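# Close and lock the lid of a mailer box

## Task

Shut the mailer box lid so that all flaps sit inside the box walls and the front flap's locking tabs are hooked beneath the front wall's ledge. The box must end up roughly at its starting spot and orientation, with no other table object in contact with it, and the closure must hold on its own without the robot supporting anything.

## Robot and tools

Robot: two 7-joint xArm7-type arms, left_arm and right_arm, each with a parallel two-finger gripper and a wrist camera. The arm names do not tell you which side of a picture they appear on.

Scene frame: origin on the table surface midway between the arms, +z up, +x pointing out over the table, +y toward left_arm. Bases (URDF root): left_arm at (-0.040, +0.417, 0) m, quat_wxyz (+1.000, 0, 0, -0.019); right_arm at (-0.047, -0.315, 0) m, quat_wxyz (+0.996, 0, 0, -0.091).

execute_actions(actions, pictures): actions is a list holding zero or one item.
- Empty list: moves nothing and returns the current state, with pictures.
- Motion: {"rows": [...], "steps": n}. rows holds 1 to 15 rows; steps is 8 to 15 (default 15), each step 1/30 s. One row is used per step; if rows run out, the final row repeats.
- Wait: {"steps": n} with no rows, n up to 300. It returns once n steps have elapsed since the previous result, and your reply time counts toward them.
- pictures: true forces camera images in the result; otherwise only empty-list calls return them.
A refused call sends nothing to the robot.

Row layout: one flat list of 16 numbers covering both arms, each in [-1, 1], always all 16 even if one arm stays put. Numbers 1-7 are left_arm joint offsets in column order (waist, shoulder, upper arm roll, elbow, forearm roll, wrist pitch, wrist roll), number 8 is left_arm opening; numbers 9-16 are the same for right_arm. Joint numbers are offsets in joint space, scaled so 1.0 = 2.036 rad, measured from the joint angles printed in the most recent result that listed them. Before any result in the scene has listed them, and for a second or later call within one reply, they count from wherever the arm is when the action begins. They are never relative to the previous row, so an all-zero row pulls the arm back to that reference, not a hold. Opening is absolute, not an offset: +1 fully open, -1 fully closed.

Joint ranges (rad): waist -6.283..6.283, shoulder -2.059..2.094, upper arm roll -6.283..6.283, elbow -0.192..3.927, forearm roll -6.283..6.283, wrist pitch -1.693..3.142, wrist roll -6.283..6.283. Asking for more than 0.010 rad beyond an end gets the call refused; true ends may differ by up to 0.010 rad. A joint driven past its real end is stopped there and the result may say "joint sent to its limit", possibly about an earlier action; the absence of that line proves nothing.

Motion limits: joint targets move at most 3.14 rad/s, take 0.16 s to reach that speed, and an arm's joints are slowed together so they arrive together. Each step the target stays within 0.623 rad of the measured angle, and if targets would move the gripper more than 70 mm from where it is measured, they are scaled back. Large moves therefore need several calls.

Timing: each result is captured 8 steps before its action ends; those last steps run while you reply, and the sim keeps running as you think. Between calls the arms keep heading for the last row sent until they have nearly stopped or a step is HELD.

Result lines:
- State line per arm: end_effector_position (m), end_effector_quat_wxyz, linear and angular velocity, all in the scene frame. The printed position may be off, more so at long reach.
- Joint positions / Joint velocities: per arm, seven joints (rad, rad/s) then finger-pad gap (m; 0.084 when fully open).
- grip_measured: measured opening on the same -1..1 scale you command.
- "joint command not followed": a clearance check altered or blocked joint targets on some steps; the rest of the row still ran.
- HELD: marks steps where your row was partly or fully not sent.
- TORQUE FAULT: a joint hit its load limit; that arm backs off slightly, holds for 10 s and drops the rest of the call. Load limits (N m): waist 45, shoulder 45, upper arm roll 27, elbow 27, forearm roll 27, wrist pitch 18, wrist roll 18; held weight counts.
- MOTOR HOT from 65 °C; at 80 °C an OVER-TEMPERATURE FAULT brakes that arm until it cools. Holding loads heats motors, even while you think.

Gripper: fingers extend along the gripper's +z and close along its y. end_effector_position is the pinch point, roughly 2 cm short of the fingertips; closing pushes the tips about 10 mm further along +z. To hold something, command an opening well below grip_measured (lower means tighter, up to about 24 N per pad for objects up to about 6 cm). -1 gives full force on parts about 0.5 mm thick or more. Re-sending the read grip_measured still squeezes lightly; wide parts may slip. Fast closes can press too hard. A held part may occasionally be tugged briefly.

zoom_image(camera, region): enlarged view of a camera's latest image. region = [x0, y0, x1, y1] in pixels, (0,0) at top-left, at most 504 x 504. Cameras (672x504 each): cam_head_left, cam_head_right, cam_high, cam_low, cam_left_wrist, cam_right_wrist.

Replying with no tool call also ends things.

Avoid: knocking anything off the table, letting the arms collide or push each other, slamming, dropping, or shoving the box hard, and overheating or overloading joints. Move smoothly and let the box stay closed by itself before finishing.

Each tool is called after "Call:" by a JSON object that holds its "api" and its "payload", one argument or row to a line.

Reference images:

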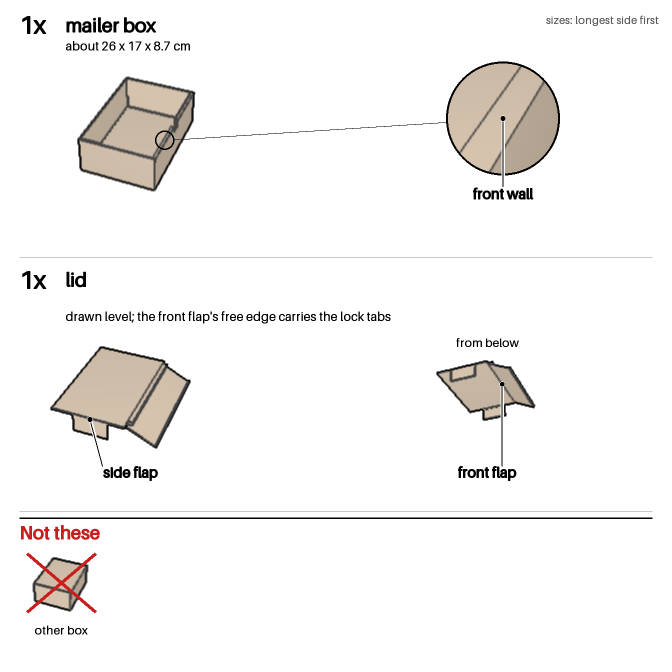

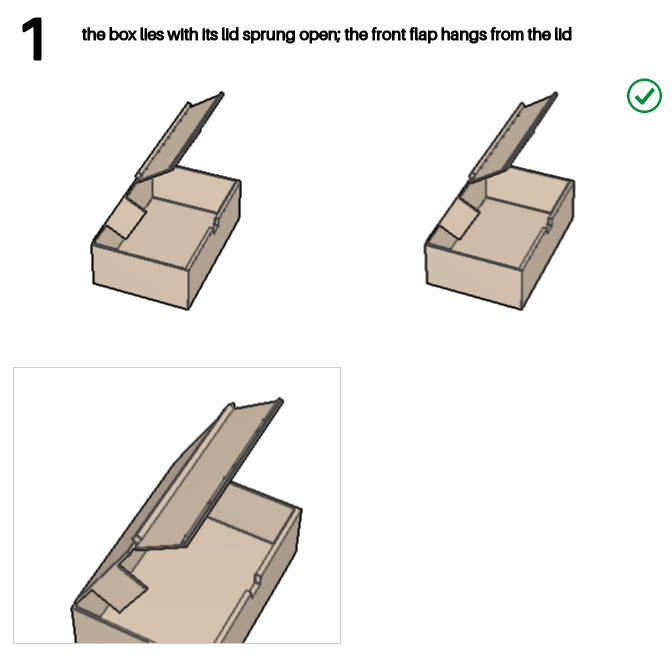

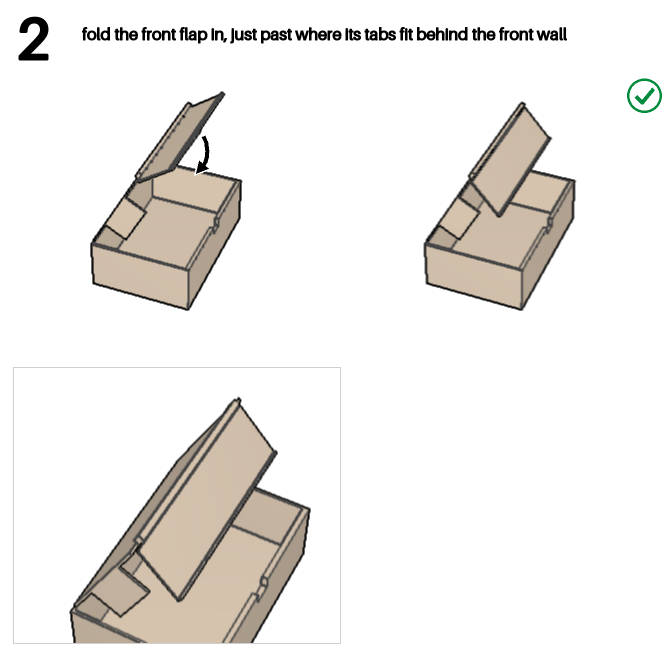

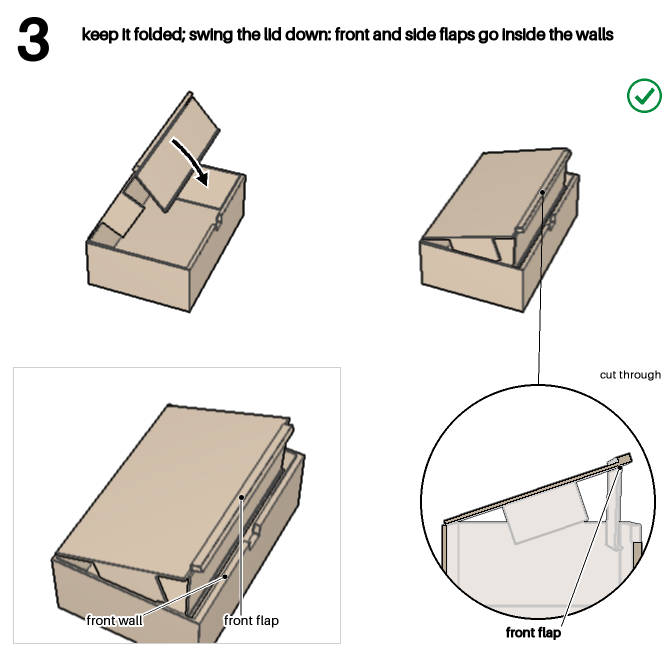

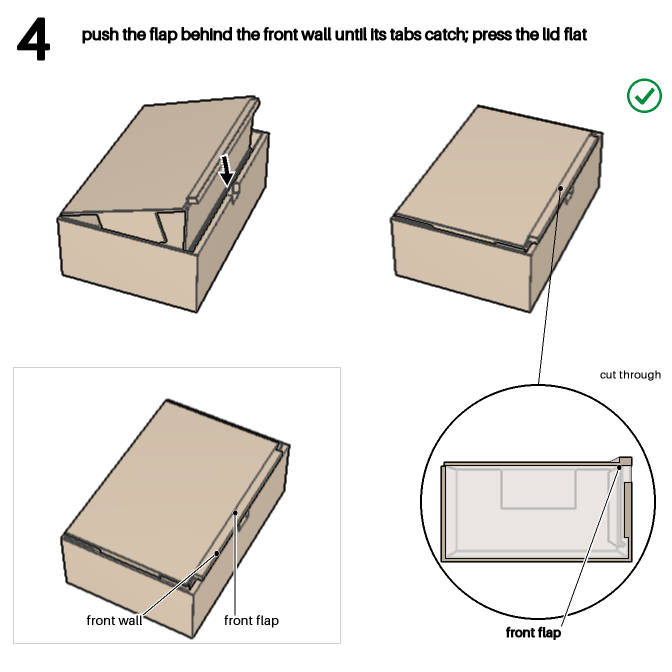

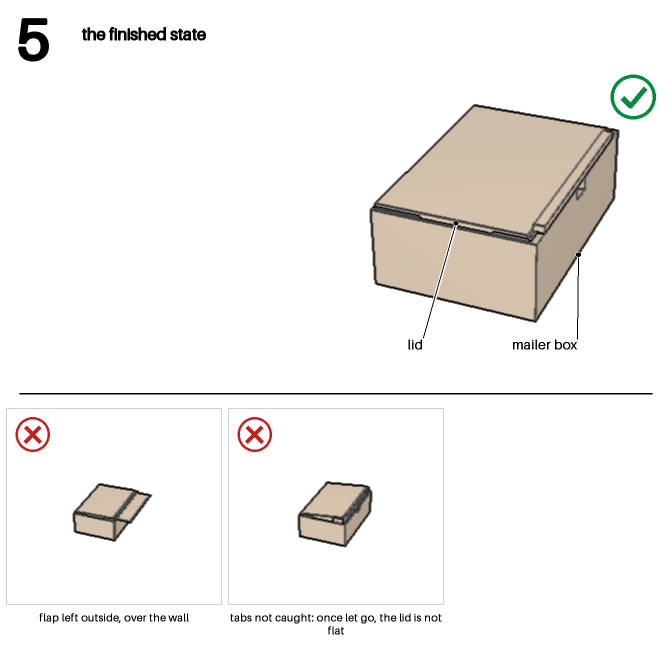

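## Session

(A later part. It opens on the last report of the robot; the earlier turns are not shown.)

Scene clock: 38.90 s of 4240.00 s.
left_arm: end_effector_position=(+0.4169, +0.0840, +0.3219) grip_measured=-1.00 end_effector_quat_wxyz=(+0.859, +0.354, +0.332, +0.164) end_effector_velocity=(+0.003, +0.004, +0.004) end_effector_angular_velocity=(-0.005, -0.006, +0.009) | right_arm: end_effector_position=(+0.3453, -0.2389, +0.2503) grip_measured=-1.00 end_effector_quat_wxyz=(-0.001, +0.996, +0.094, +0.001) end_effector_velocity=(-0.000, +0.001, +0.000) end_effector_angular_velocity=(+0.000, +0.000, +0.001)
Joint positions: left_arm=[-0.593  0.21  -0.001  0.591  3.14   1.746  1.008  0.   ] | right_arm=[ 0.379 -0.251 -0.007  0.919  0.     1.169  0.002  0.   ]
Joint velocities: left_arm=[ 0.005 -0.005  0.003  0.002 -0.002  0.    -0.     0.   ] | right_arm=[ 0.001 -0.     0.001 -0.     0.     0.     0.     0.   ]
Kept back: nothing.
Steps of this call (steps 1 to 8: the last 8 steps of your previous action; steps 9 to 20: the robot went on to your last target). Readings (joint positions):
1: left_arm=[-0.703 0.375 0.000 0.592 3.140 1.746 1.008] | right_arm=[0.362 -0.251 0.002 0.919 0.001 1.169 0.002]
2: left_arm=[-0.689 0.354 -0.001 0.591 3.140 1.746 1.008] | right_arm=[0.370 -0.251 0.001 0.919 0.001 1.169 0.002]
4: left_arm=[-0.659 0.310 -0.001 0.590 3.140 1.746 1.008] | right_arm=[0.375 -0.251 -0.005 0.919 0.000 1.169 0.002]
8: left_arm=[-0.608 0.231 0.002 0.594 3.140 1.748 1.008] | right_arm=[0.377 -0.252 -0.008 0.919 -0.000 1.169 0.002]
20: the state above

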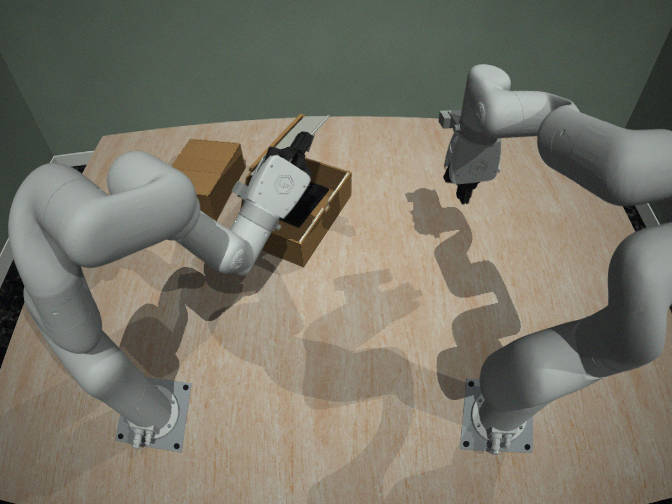

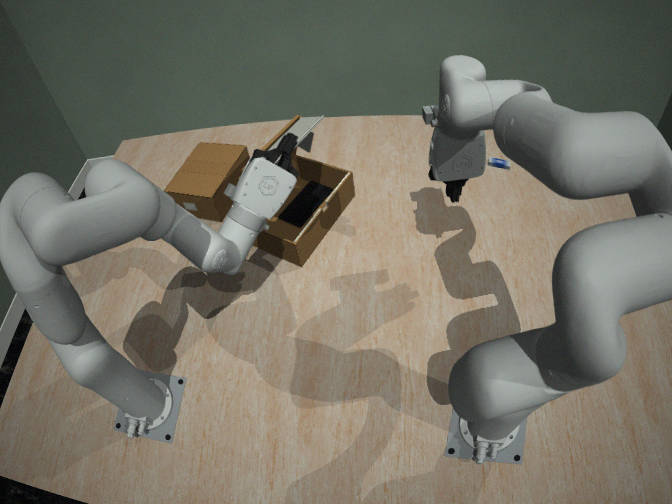

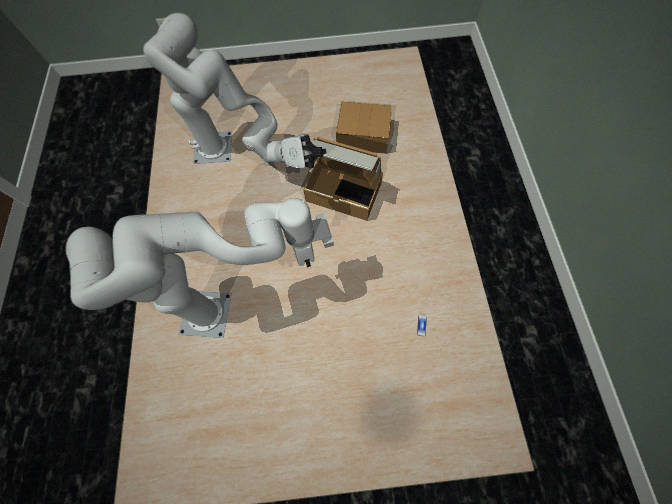

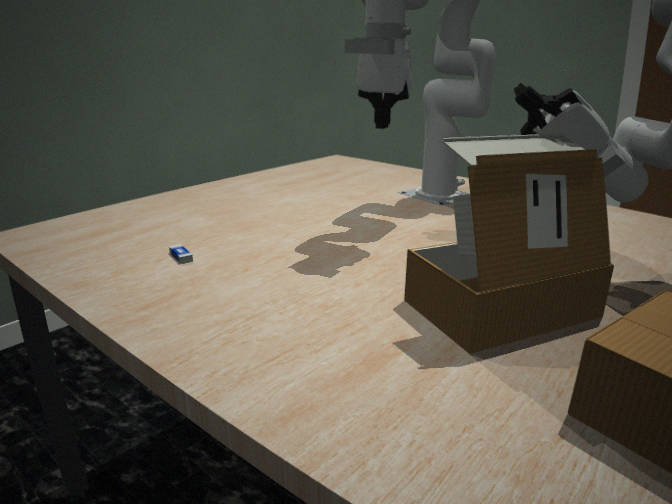

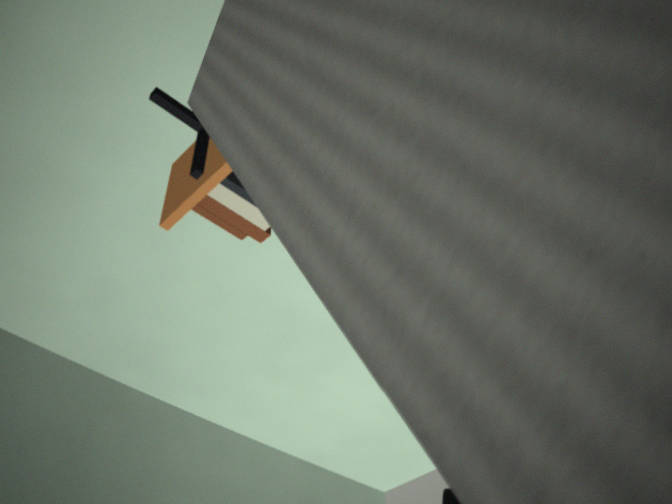

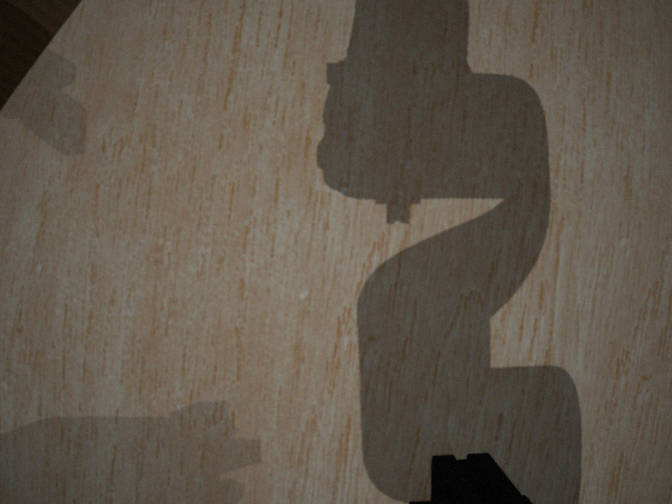

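Call:
{"api": "execute_actions", "payload": {
  "actions": [
    {"rows":[[-0.03,-0.1,0,-0.2,0,0.1,0,-1,0,0,0,0,0,0,0,-1]]}
  ]
}}

Call:
{"api": "execute_actions", "payload": {
  "actions": [
    {"steps":15}
  ]
}}

Call:
{"api": "execute_actions", "payload": {
  "actions": [
    {"rows":[[0,0,0,0,0,0,0,-1,0.17,0.1,0,0.1,0,0,0.262,-1]]}
  ]
}}

Call:
{"api": "execute_actions", "payload": {
  "actions": [
    {"steps":25}
  ],
  "pictures": true
}}

Scene clock: 39.57 s of 4240.00 s.
left_arm: end_effector_position=(+0.3608, +0.1059, +0.3131) grip_measured=-1.00 end_effector_quat_wxyz=(+0.861, +0.360, +0.327, +0.151) end_effector_velocity=(-0.376, +0.148, -0.076) end_effector_angular_velocity=(+0.035, +0.044, -0.226) | right_arm: end_effector_position=(+0.3453, -0.2389, +0.2503) grip_measured=-1.00 end_effector_quat_wxyz=(-0.001, +0.996, +0.094, +0.001) end_effector_velocity=(+0.000, +0.000, -0.001) end_effector_angular_velocity=(-0.000, +0.001, -0.000)
Joint positions: left_arm=[-0.623  0.11  -0.001  0.391  3.14   1.846  1.008  0.   ] | right_arm=[ 0.379 -0.251 -0.007  0.919  0.     1.169  0.002  0.   ]
Joint velocities: left_arm=[-0.205 -0.636 -0.02  -1.319  0.002  0.627  0.     0.   ] | right_arm=[ 0.     0.002 -0.    -0.     0.    -0.001  0.     0.   ]
Steps of this call (steps 1 to 13: the robot went on to your last target; steps 14 to 20: the first 7 steps of this action). Readings (joint positions):
14: left_arm=[-0.592 0.209 -0.001 0.591 3.140 1.747 1.008] | right_arm=[0.379 -0.251 -0.007 0.919 0.000 1.169 0.002]
15: left_arm=[-0.593 0.206 -0.000 0.585 3.140 1.751 1.008] | right_arm=[0.379 -0.251 -0.007 0.919 0.000 1.169 0.002]
17: left_arm=[-0.601 0.178 0.001 0.531 3.140 1.780 1.008] | right_arm=[0.379 -0.251 -0.007 0.919 0.000 1.169 0.002]
20: the state above

Scene clock: 40.07 s of 4240.00 s.
left_arm: end_effector_position=(+0.3033, +0.1335, +0.3049) grip_measured=-1.00 end_effector_quat_wxyz=(+0.863, +0.364, +0.321, +0.138) end_effector_velocity=(-0.003, +0.001, -0.002) end_effector_angular_velocity=(+0.003, +0.005, -0.003) | right_arm: end_effector_position=(+0.3453, -0.2389, +0.2503) grip_measured=-1.00 end_effector_quat_wxyz=(-0.001, +0.996, +0.094, +0.001) end_effector_velocity=(-0.000, -0.001, -0.000) end_effector_angular_velocity=(+0.000, +0.003, -0.002)
Joint positions: left_arm=[-0.654  0.007 -0.001  0.186  3.14   1.95   1.008  0.   ] | right_arm=[ 0.379 -0.251 -0.007  0.919  0.     1.169  0.002  0.   ]
Joint velocities: left_arm=[-0.002 -0.003 -0.001 -0.012  0.     0.003 -0.001  0.   ] | right_arm=[-0.002  0.001 -0.     0.     0.001  0.002 -0.     0.   ]
Kept back: nothing.
Steps of this call (steps 1 to 8: the last 8 steps of your previous action; steps 9 to 15: the robot went on to your last target). Readings (joint positions):
1: left_arm=[-0.629 0.089 -0.002 0.348 3.140 1.867 1.008] | right_arm=[0.379 -0.251 -0.007 0.919 0.000 1.169 0.002]
2: left_arm=[-0.635 0.069 -0.002 0.308 3.140 1.887 1.008] | right_arm=[0.379 -0.251 -0.007 0.919 0.000 1.169 0.002]
4: left_arm=[-0.645 0.035 -0.002 0.240 3.140 1.920 1.008] | right_arm=[0.379 -0.251 -0.007 0.919 0.000 1.169 0.002]
8: left_arm=[-0.653 0.011 -0.001 0.192 3.140 1.945 1.008] | right_arm=[0.379 -0.251 -0.007 0.919 0.000 1.169 0.002]
15: the state above

Scene clock: 40.30 s of 4240.00 s.
left_arm: end_effector_position=(+0.3034, +0.1335, +0.3050) grip_measured=-1.00 end_effector_quat_wxyz=(+0.863, +0.364, +0.321, +0.138) end_effector_velocity=(-0.000, +0.000, -0.000) end_effector_angular_velocity=(+0.000, +0.001, +0.000) | right_arm: end_effector_position=(+0.3541, -0.1804, +0.2514) grip_measured=-1.00 end_effector_quat_wxyz=(-0.001, +0.998, +0.058, +0.001) end_effector_velocity=(+0.011, +0.436, -0.009) end_effector_angular_velocity=(-0.014, +0.015, -0.336)
Joint positions: left_arm=[-0.654  0.007 -0.001  0.186  3.14   1.95   1.008  0.   ] | right_arm=[ 0.51  -0.174 -0.006  0.997  0.     1.169  0.205  0.   ]
Joint velocities: left_arm=[-0.002 -0.     0.001 -0.001 -0.002 -0.    -0.     0.   ] | right_arm=[ 0.893  0.517  0.076  0.498  0.006 -0.002  1.301  0.   ]
Steps of this call (steps 1 to 7: the first 7 steps of this action). Readings (joint positions):
1: left_arm=[-0.654 0.007 -0.001 0.185 3.140 1.950 1.008] | right_arm=[0.379 -0.251 -0.007 0.919 0.000 1.169 0.003]
2: left_arm=[-0.654 0.007 -0.001 0.185 3.140 1.950 1.008] | right_arm=[0.383 -0.249 -0.008 0.921 -0.000 1.169 0.011]
4: left_arm=[-0.654 0.007 -0.001 0.186 3.140 1.950 1.008] | right_arm=[0.418 -0.228 -0.013 0.943 -0.000 1.169 0.069]
7: the state above

Scene clock: 41.13 s of 4240.00 s.
left_arm: end_effector_position=(+0.3033, +0.1335, +0.3049) grip_measured=-1.00 end_effector_quat_wxyz=(+0.863, +0.364, +0.321, +0.138) end_effector_velocity=(+0.000, +0.000, -0.000) end_effector_angular_velocity=(+0.000, -0.000, +0.001) | right_arm: end_effector_position=(+0.3484, -0.0796, +0.2486) grip_measured=-1.00 end_effector_quat_wxyz=(-0.001, +1.000, +0.000, +0.000) end_effector_velocity=(-0.000, +0.001, -0.000) end_effector_angular_velocity=(-0.000, +0.001, +0.002)
Joint positions: left_arm=[-0.654  0.007 -0.001  0.186  3.14   1.95   1.008  0.   ] | right_arm=[ 0.724 -0.048 -0.007  1.122  0.     1.169  0.535  0.   ]
Joint velocities: left_arm=[ 0.001  0.     0.     0.001  0.    -0.001  0.     0.   ] | right_arm=[ 0.001  0.002  0.001  0.001  0.     0.    -0.     0.   ]
Kept back: nothing.
Steps of this call (steps 1 to 8: the last 8 steps of your previous action; steps 9 to 25: the robot went on to your last target). Readings (joint positions):
1: left_arm=[-0.654 0.007 -0.001 0.186 3.140 1.950 1.008] | right_arm=[0.539 -0.157 -0.005 1.013 0.000 1.169 0.248]
2: left_arm=[-0.654 0.007 -0.001 0.186 3.140 1.950 1.008] | right_arm=[0.567 -0.141 -0.005 1.029 0.000 1.169 0.291]
4: left_arm=[-0.654 0.007 -0.001 0.186 3.140 1.950 1.008] | right_arm=[0.621 -0.109 -0.006 1.061 0.000 1.169 0.375]
8: left_arm=[-0.654 0.007 -0.001 0.186 3.140 1.950 1.008] | right_arm=[0.705 -0.060 -0.003 1.109 0.000 1.169 0.500]
25: the state above

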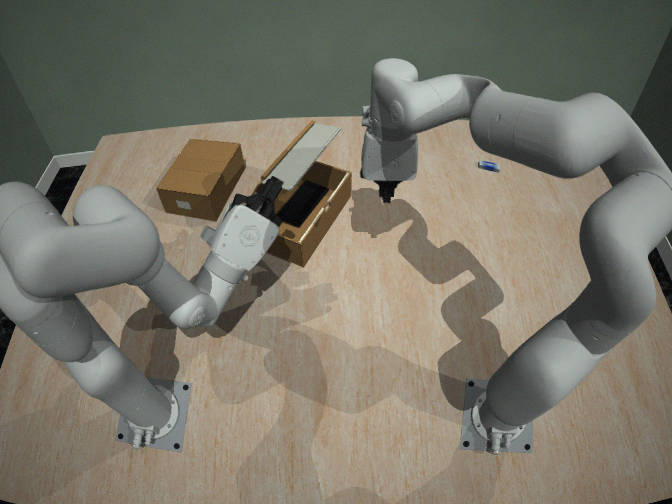

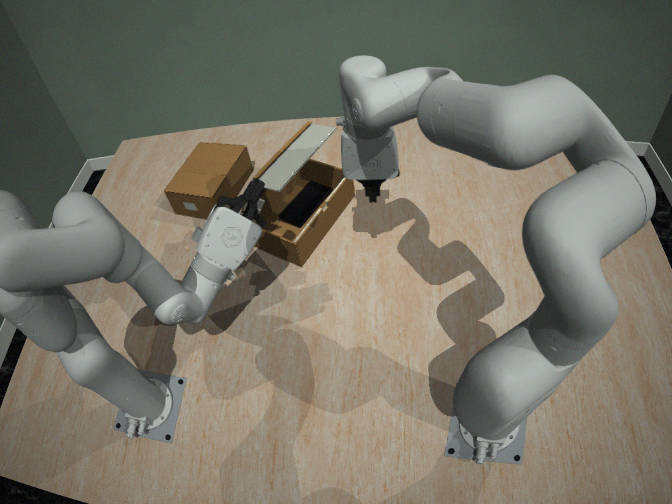

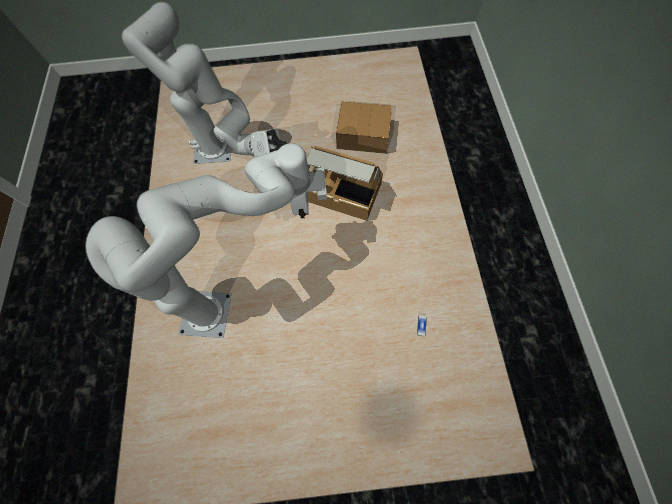

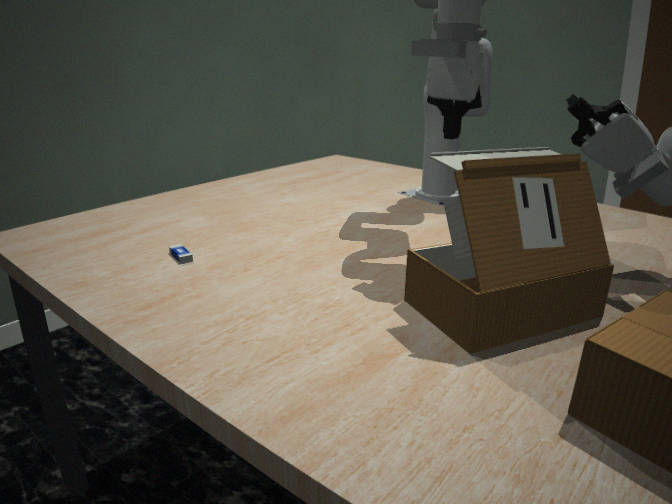

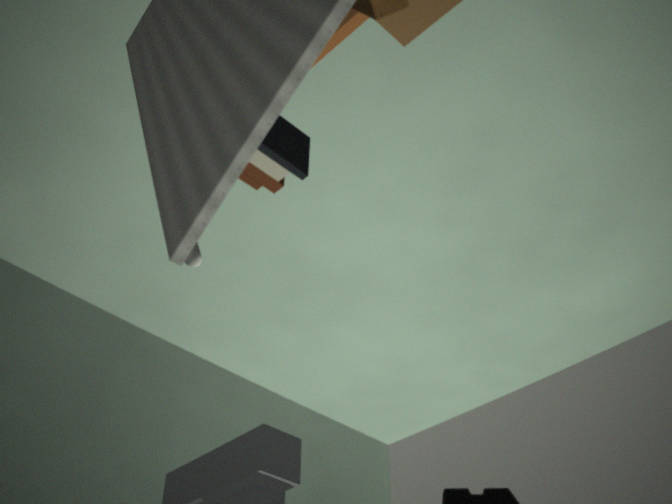

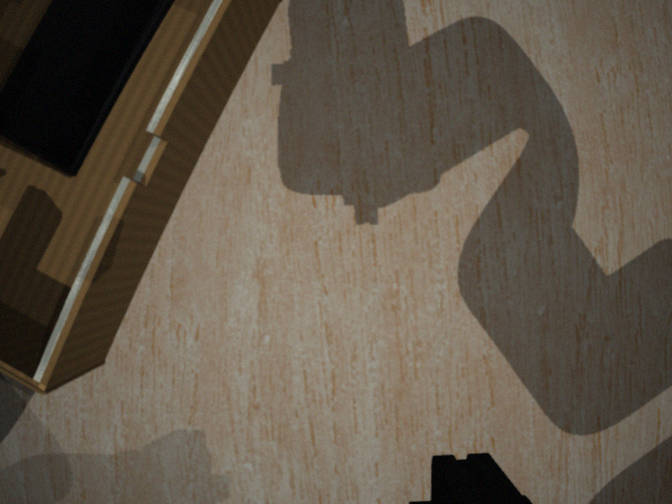

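Call:
{"api": "execute_actions", "payload": {
  "actions": [
    {"rows":[[-0.019,-0.194,0,-0.009,-0.162,-0.459,0.148,0.3,-0.1,0,0,0,0,0,0,-1]]}
  ]
}}

Call:
{"api": "execute_actions", "payload": {
  "actions": [
    {"steps":25}
  ],
  "pictures": true
}}

Scene clock: 42.70 s of 4240.00 s.
left_arm: end_effector_position=(+0.3264, +0.1542, +0.3046) grip_measured=+0.11 end_effector_quat_wxyz=(+0.810, +0.394, +0.371, +0.226) end_effector_velocity=(+0.149, +0.187, -0.034) end_effector_angular_velocity=(+1.020, +0.884, +1.389) | right_arm: end_effector_position=(+0.3794, -0.1417, +0.2486) grip_measured=-1.00 end_effector_quat_wxyz=(-0.000, +0.997, -0.075, +0.001) end_effector_velocity=(+0.155, -0.386, +0.000) end_effector_angular_velocity=(-0.003, +0.001, -0.897)
Joint positions: left_arm=[-0.671 -0.171 -0.001  0.178  2.991  1.654  1.145  0.049] | right_arm=[ 0.578 -0.048 -0.012  1.122 -0.     1.169  0.535  0.   ]
Joint velocities: left_arm=[-0.146 -1.589  0.009 -0.035 -1.272 -2.75   1.14   0.213] | right_arm=[-0.771 -0.003 -0.129 -0.002 -0.009  0.002  0.001  0.   ]
Steps of this call (steps 1 to 15: the robot went on to your last target; steps 16 to 40: nothing new was sent; steps 41 to 47: the first 7 steps of this action). Readings (joint positions):
41: left_arm=[-0.654 0.007 -0.001 0.186 3.140 1.949 1.009] | right_arm=[0.724 -0.048 -0.007 1.122 0.000 1.169 0.535]
42: left_arm=[-0.654 0.002 -0.001 0.185 3.136 1.940 1.013] | right_arm=[0.718 -0.048 -0.005 1.122 0.000 1.169 0.535]
44: left_arm=[-0.658 -0.034 -0.001 0.183 3.104 1.878 1.043] | right_arm=[0.672 -0.048 0.002 1.122 0.001 1.169 0.535]
47: the state above

Scene clock: 43.53 s of 4240.00 s.
left_arm: end_effector_position=(+0.3164, +0.1740, +0.2269) grip_measured=+0.29 end_effector_quat_wxyz=(+0.658, +0.510, +0.502, +0.235) end_effector_velocity=(+0.000, +0.001, +0.000) end_effector_angular_velocity=(-0.001, +0.000, +0.002) | right_arm: end_effector_position=(+0.3877, -0.1644, +0.2486) grip_measured=-1.00 end_effector_quat_wxyz=(-0.000, +0.995, -0.101, +0.001) end_effector_velocity=(-0.000, -0.000, +0.000) end_effector_angular_velocity=(+0.001, +0.000, -0.001)
Joint positions: left_arm=[-0.692 -0.388 -0.001  0.167  2.811  1.015  1.309  0.056] | right_arm=[ 0.521 -0.048 -0.007  1.122  0.     1.169  0.535  0.   ]
Joint velocities: left_arm=[ 0.001 -0.001 -0.     0.    -0.002 -0.001  0.     0.   ] | right_arm=[-0.001 -0.001 -0.     0.     0.001  0.001 -0.     0.   ]
Kept back: nothing.
Steps of this call (steps 1 to 8: the last 8 steps of your previous action; steps 9 to 25: the robot went on to your last target). Readings (joint positions):
1: left_arm=[-0.676 -0.223 -0.000 0.177 2.949 1.559 1.182] | right_arm=[0.556 -0.048 -0.015 1.122 -0.001 1.169 0.535]
2: left_arm=[-0.680 -0.268 -0.000 0.175 2.913 1.462 1.215] | right_arm=[0.541 -0.048 -0.016 1.122 -0.001 1.169 0.535]
4: left_arm=[-0.687 -0.335 -0.001 0.172 2.859 1.280 1.264] | right_arm=[0.527 -0.048 -0.012 1.122 -0.000 1.169 0.535]
8: left_arm=[-0.692 -0.381 -0.001 0.166 2.817 1.062 1.303] | right_arm=[0.524 -0.048 -0.005 1.122 0.000 1.169 0.535]
25: the state above

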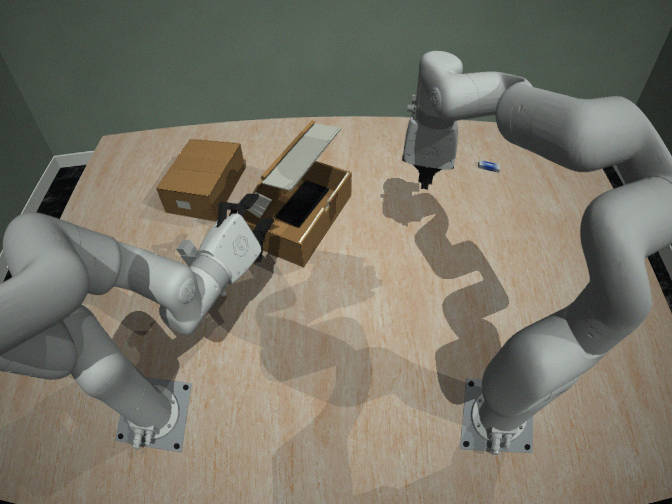

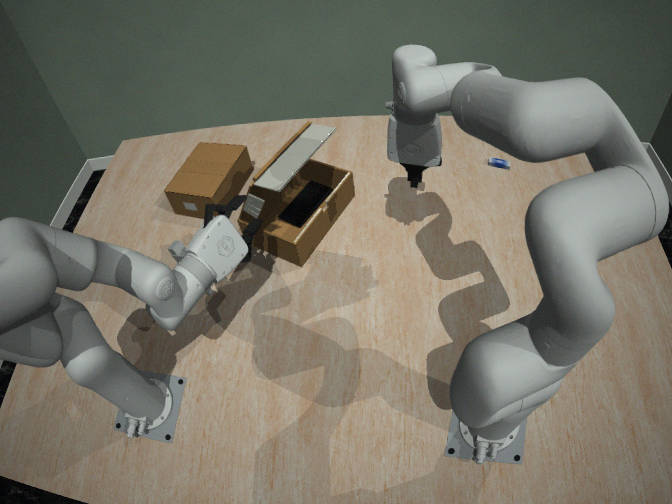

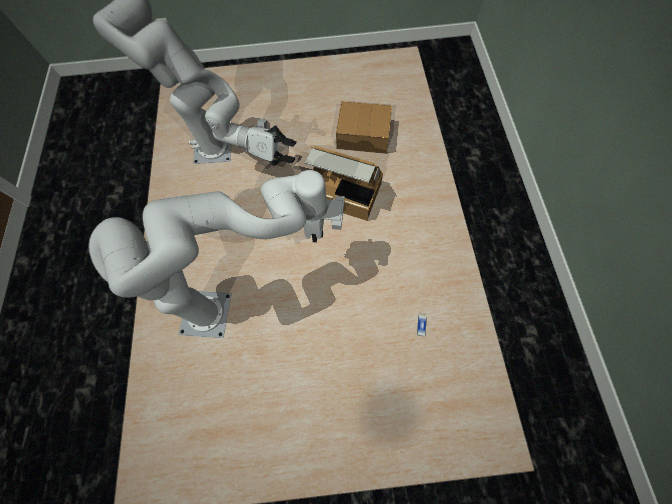

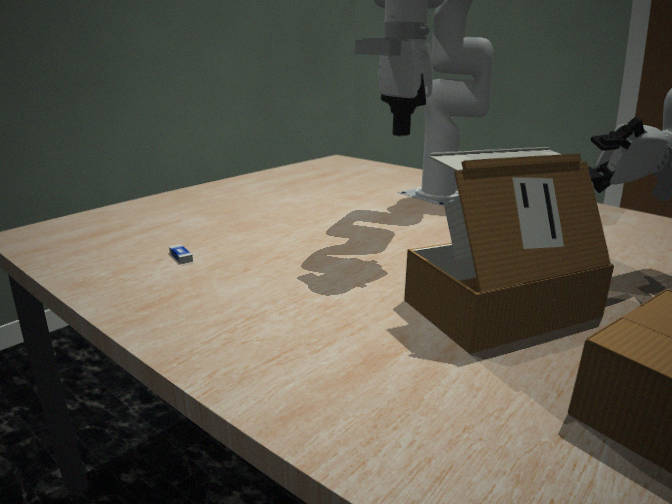

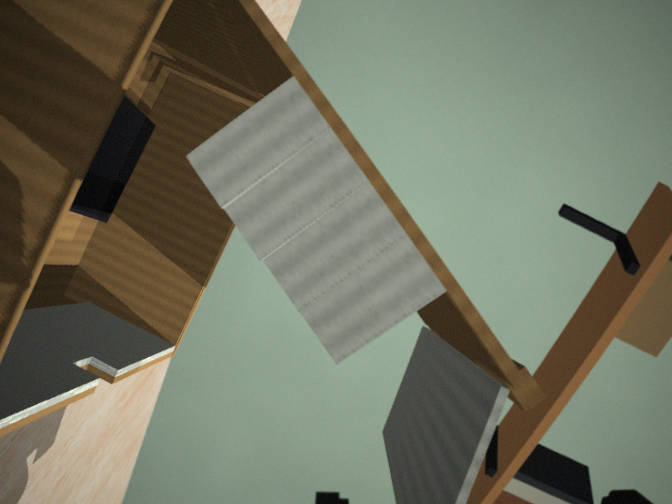

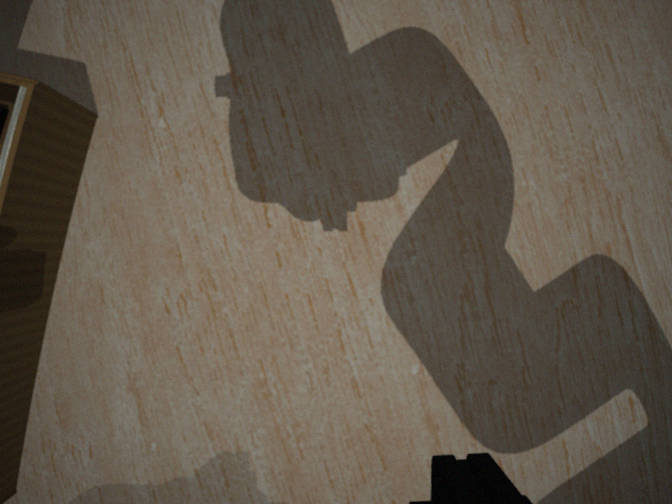

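Call:
{"api": "execute_actions", "payload": {
  "actions": [
    {"rows":[[0,0,0,0,0,0,0.157,0.3,0,0,0,0,0,0,0,-1]],"steps":12}
  ]
}}

Call:
{"api": "execute_actions", "payload": {
  "actions": [
    {"rows":[[0.006,0.024,0,0.027,0.007,-0.002,0,0.3,0,0,0,0,0,0,0,-1],[0.012,0.048,0,0.053,0.014,-0.003,0,0.3,0,0,0,0,0,0,0,-1],[0.018,0.072,0,0.08,0.02,-0.005,0,0.3,0,0,0,0,0,0,0,-1],[0.024,0.096,0,0.106,0.027,-0.006,0,0.3,0,0,0,0,0,0,0,-1],[0.03,0.12,0,0.133,0.034,-0.008,0,0.3,0,0,0,0,0,0,0,-1]]}
  ]
}}

Call:
{"api": "execute_actions", "payload": {
  "actions": [
    {"steps":18}
  ],
  "pictures": true
}}

Scene clock: 44.43 s of 4240.00 s.
left_arm: end_effector_position=(+0.3164, +0.1740, +0.2269) grip_measured=+0.29 end_effector_quat_wxyz=(+0.649, +0.528, +0.484, +0.258) end_effector_velocity=(+0.000, +0.000, -0.000) end_effector_angular_velocity=(+1.271, -0.614, -0.034) | right_arm: end_effector_position=(+0.3878, -0.1644, +0.2486) grip_measured=-1.00 end_effector_quat_wxyz=(-0.000, +0.995, -0.101, +0.001) end_effector_velocity=(+0.000, +0.001, -0.000) end_effector_angular_velocity=(+0.001, -0.001, +0.001)
Joint positions: left_arm=[-0.692 -0.388 -0.001  0.167  2.811  1.015  1.379  0.056] | right_arm=[ 0.521 -0.048 -0.007  1.122  0.     1.169  0.535  0.   ]
Joint velocities: left_arm=[ 0.001  0.001  0.    -0.     0.001  0.     1.411  0.   ] | right_arm=[ 0.001  0.001  0.     0.001  0.    -0.001  0.     0.   ]
Steps of this call (steps 1 to 15: the robot went on to your last target; steps 16 to 23: nothing new was sent; steps 24 to 27: the first 4 steps of this action). Readings (joint positions):
24: left_arm=[-0.692 -0.388 -0.001 0.167 2.811 1.015 1.310] | right_arm=[0.521 -0.048 -0.007 1.122 0.000 1.169 0.535]
25: left_arm=[-0.692 -0.388 -0.001 0.167 2.811 1.015 1.318] | right_arm=[0.521 -0.048 -0.007 1.122 0.000 1.169 0.535]
27: the state above

Scene clock: 44.93 s of 4240.00 s.
left_arm: end_effector_position=(+0.3563, +0.1507, +0.2394) grip_measured=+0.29 end_effector_quat_wxyz=(+0.614, +0.582, +0.409, +0.342) end_effector_velocity=(+0.322, -0.167, +0.088) end_effector_angular_velocity=(+0.036, -0.157, +0.020) | right_arm: end_effector_position=(+0.3877, -0.1644, +0.2486) grip_measured=-1.00 end_effector_quat_wxyz=(-0.000, +0.995, -0.101, +0.001) end_effector_velocity=(-0.001, -0.000, -0.000) end_effector_angular_velocity=(-0.001, +0.002, +0.001)
Joint positions: left_arm=[-0.658 -0.249 -0.001  0.322  2.85   1.006  1.622  0.056] | right_arm=[ 0.521 -0.048 -0.007  1.122  0.     1.169  0.535  0.   ]
Joint velocities: left_arm=[ 0.263  1.053  0.008  1.196  0.289 -0.051 -0.012 -0.   ] | right_arm=[ 0.001 -0.    -0.    -0.001 -0.     0.001 -0.001  0.   ]
Steps of this call (steps 1 to 8: the last 8 steps of your previous action; steps 9 to 15: the first 7 steps of this action, its rows measured from where the robot was after step 8). Readings (joint positions):
8: left_arm=[-0.692 -0.388 -0.001 0.167 2.811 1.015 1.621] | right_arm=[0.521 -0.048 -0.007 1.122 0.000 1.169 0.535]
9: left_arm=[-0.692 -0.387 -0.001 0.168 2.811 1.015 1.624] | right_arm=[0.521 -0.048 -0.007 1.122 0.000 1.169 0.535]
10: left_arm=[-0.691 -0.383 -0.001 0.173 2.812 1.015 1.625] | right_arm=[0.521 -0.048 -0.007 1.122 0.000 1.169 0.535]
12: left_arm=[-0.682 -0.347 -0.001 0.211 2.823 1.012 1.624] | right_arm=[0.521 -0.048 -0.007 1.122 0.000 1.169 0.535]
15: the state above

Scene clock: 45.53 s of 4240.00 s.
left_arm: end_effector_position=(+0.3877, +0.1353, +0.2442) grip_measured=+0.29 end_effector_quat_wxyz=(+0.614, +0.583, +0.404, +0.347) end_effector_velocity=(+0.001, -0.000, +0.000) end_effector_angular_velocity=(-0.000, +0.000, +0.001) | right_arm: end_effector_position=(+0.3877, -0.1644, +0.2486) grip_measured=-1.00 end_effector_quat_wxyz=(-0.000, +0.995, -0.101, +0.001) end_effector_velocity=(+0.000, +0.000, +0.001) end_effector_angular_velocity=(+0.001, -0.002, -0.000)
Joint positions: left_arm=[-0.631 -0.144 -0.001  0.438  2.88   0.999  1.621  0.056] | right_arm=[ 0.521 -0.048 -0.007  1.122  0.     1.169  0.535  0.   ]
Joint velocities: left_arm=[ 0.001  0.002  0.     0.003  0.001 -0.    -0.001 -0.   ] | right_arm=[ 0.    -0.001 -0.     0.     0.    -0.     0.     0.   ]
Kept back: nothing.
Steps of this call (steps 1 to 8: the last 8 steps of your previous action; steps 9 to 18: the robot went on to your last target). Readings (joint positions):
1: left_arm=[-0.649 -0.216 -0.001 0.360 2.859 1.005 1.622] | right_arm=[0.521 -0.048 -0.007 1.122 0.000 1.169 0.535]
2: left_arm=[-0.643 -0.189 -0.000 0.390 2.866 1.003 1.621] | right_arm=[0.521 -0.048 -0.007 1.122 0.000 1.169 0.535]
4: left_arm=[-0.635 -0.159 0.000 0.422 2.875 1.001 1.621] | right_arm=[0.521 -0.048 -0.007 1.122 0.000 1.169 0.535]
8: left_arm=[-0.632 -0.146 -0.001 0.434 2.879 0.999 1.621] | right_arm=[0.521 -0.048 -0.007 1.122 0.000 1.169 0.535]
18: the state above

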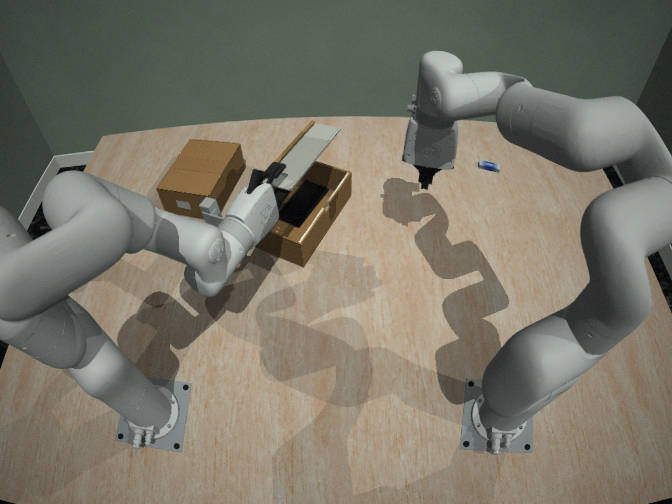

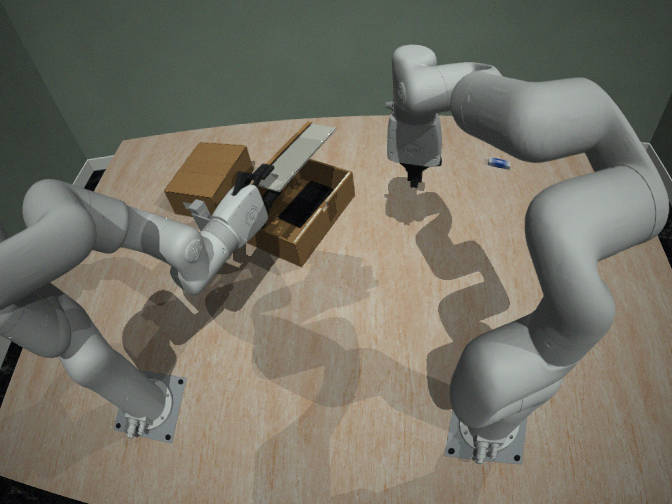

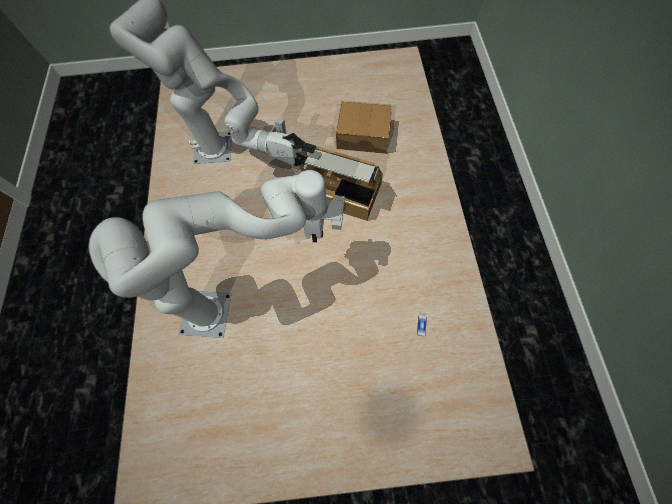

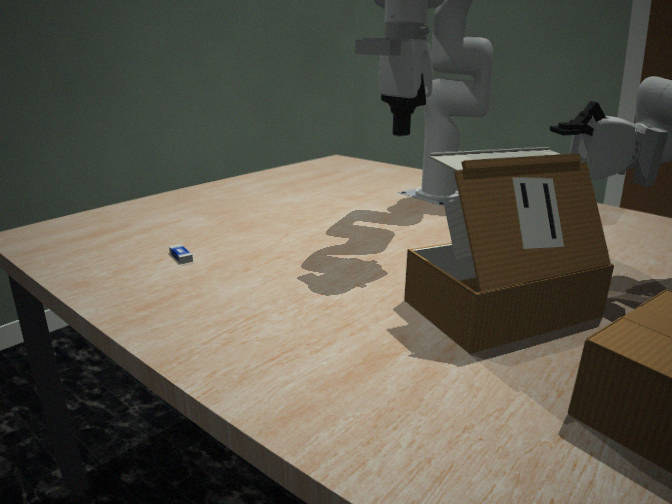

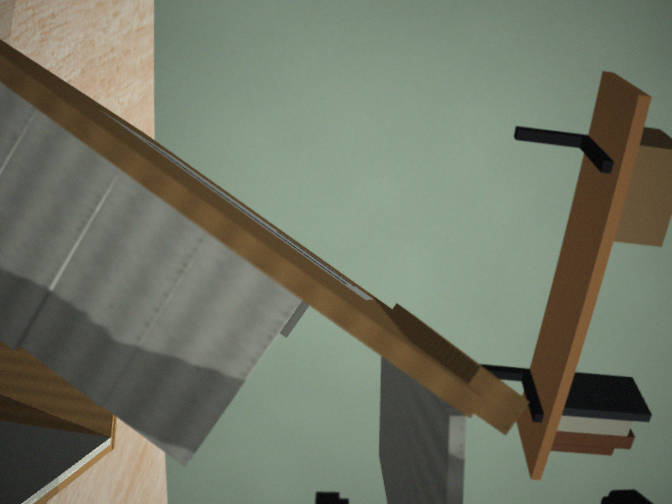

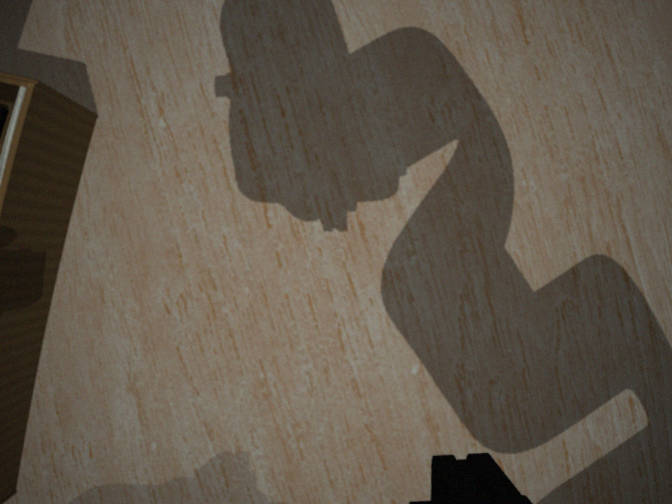

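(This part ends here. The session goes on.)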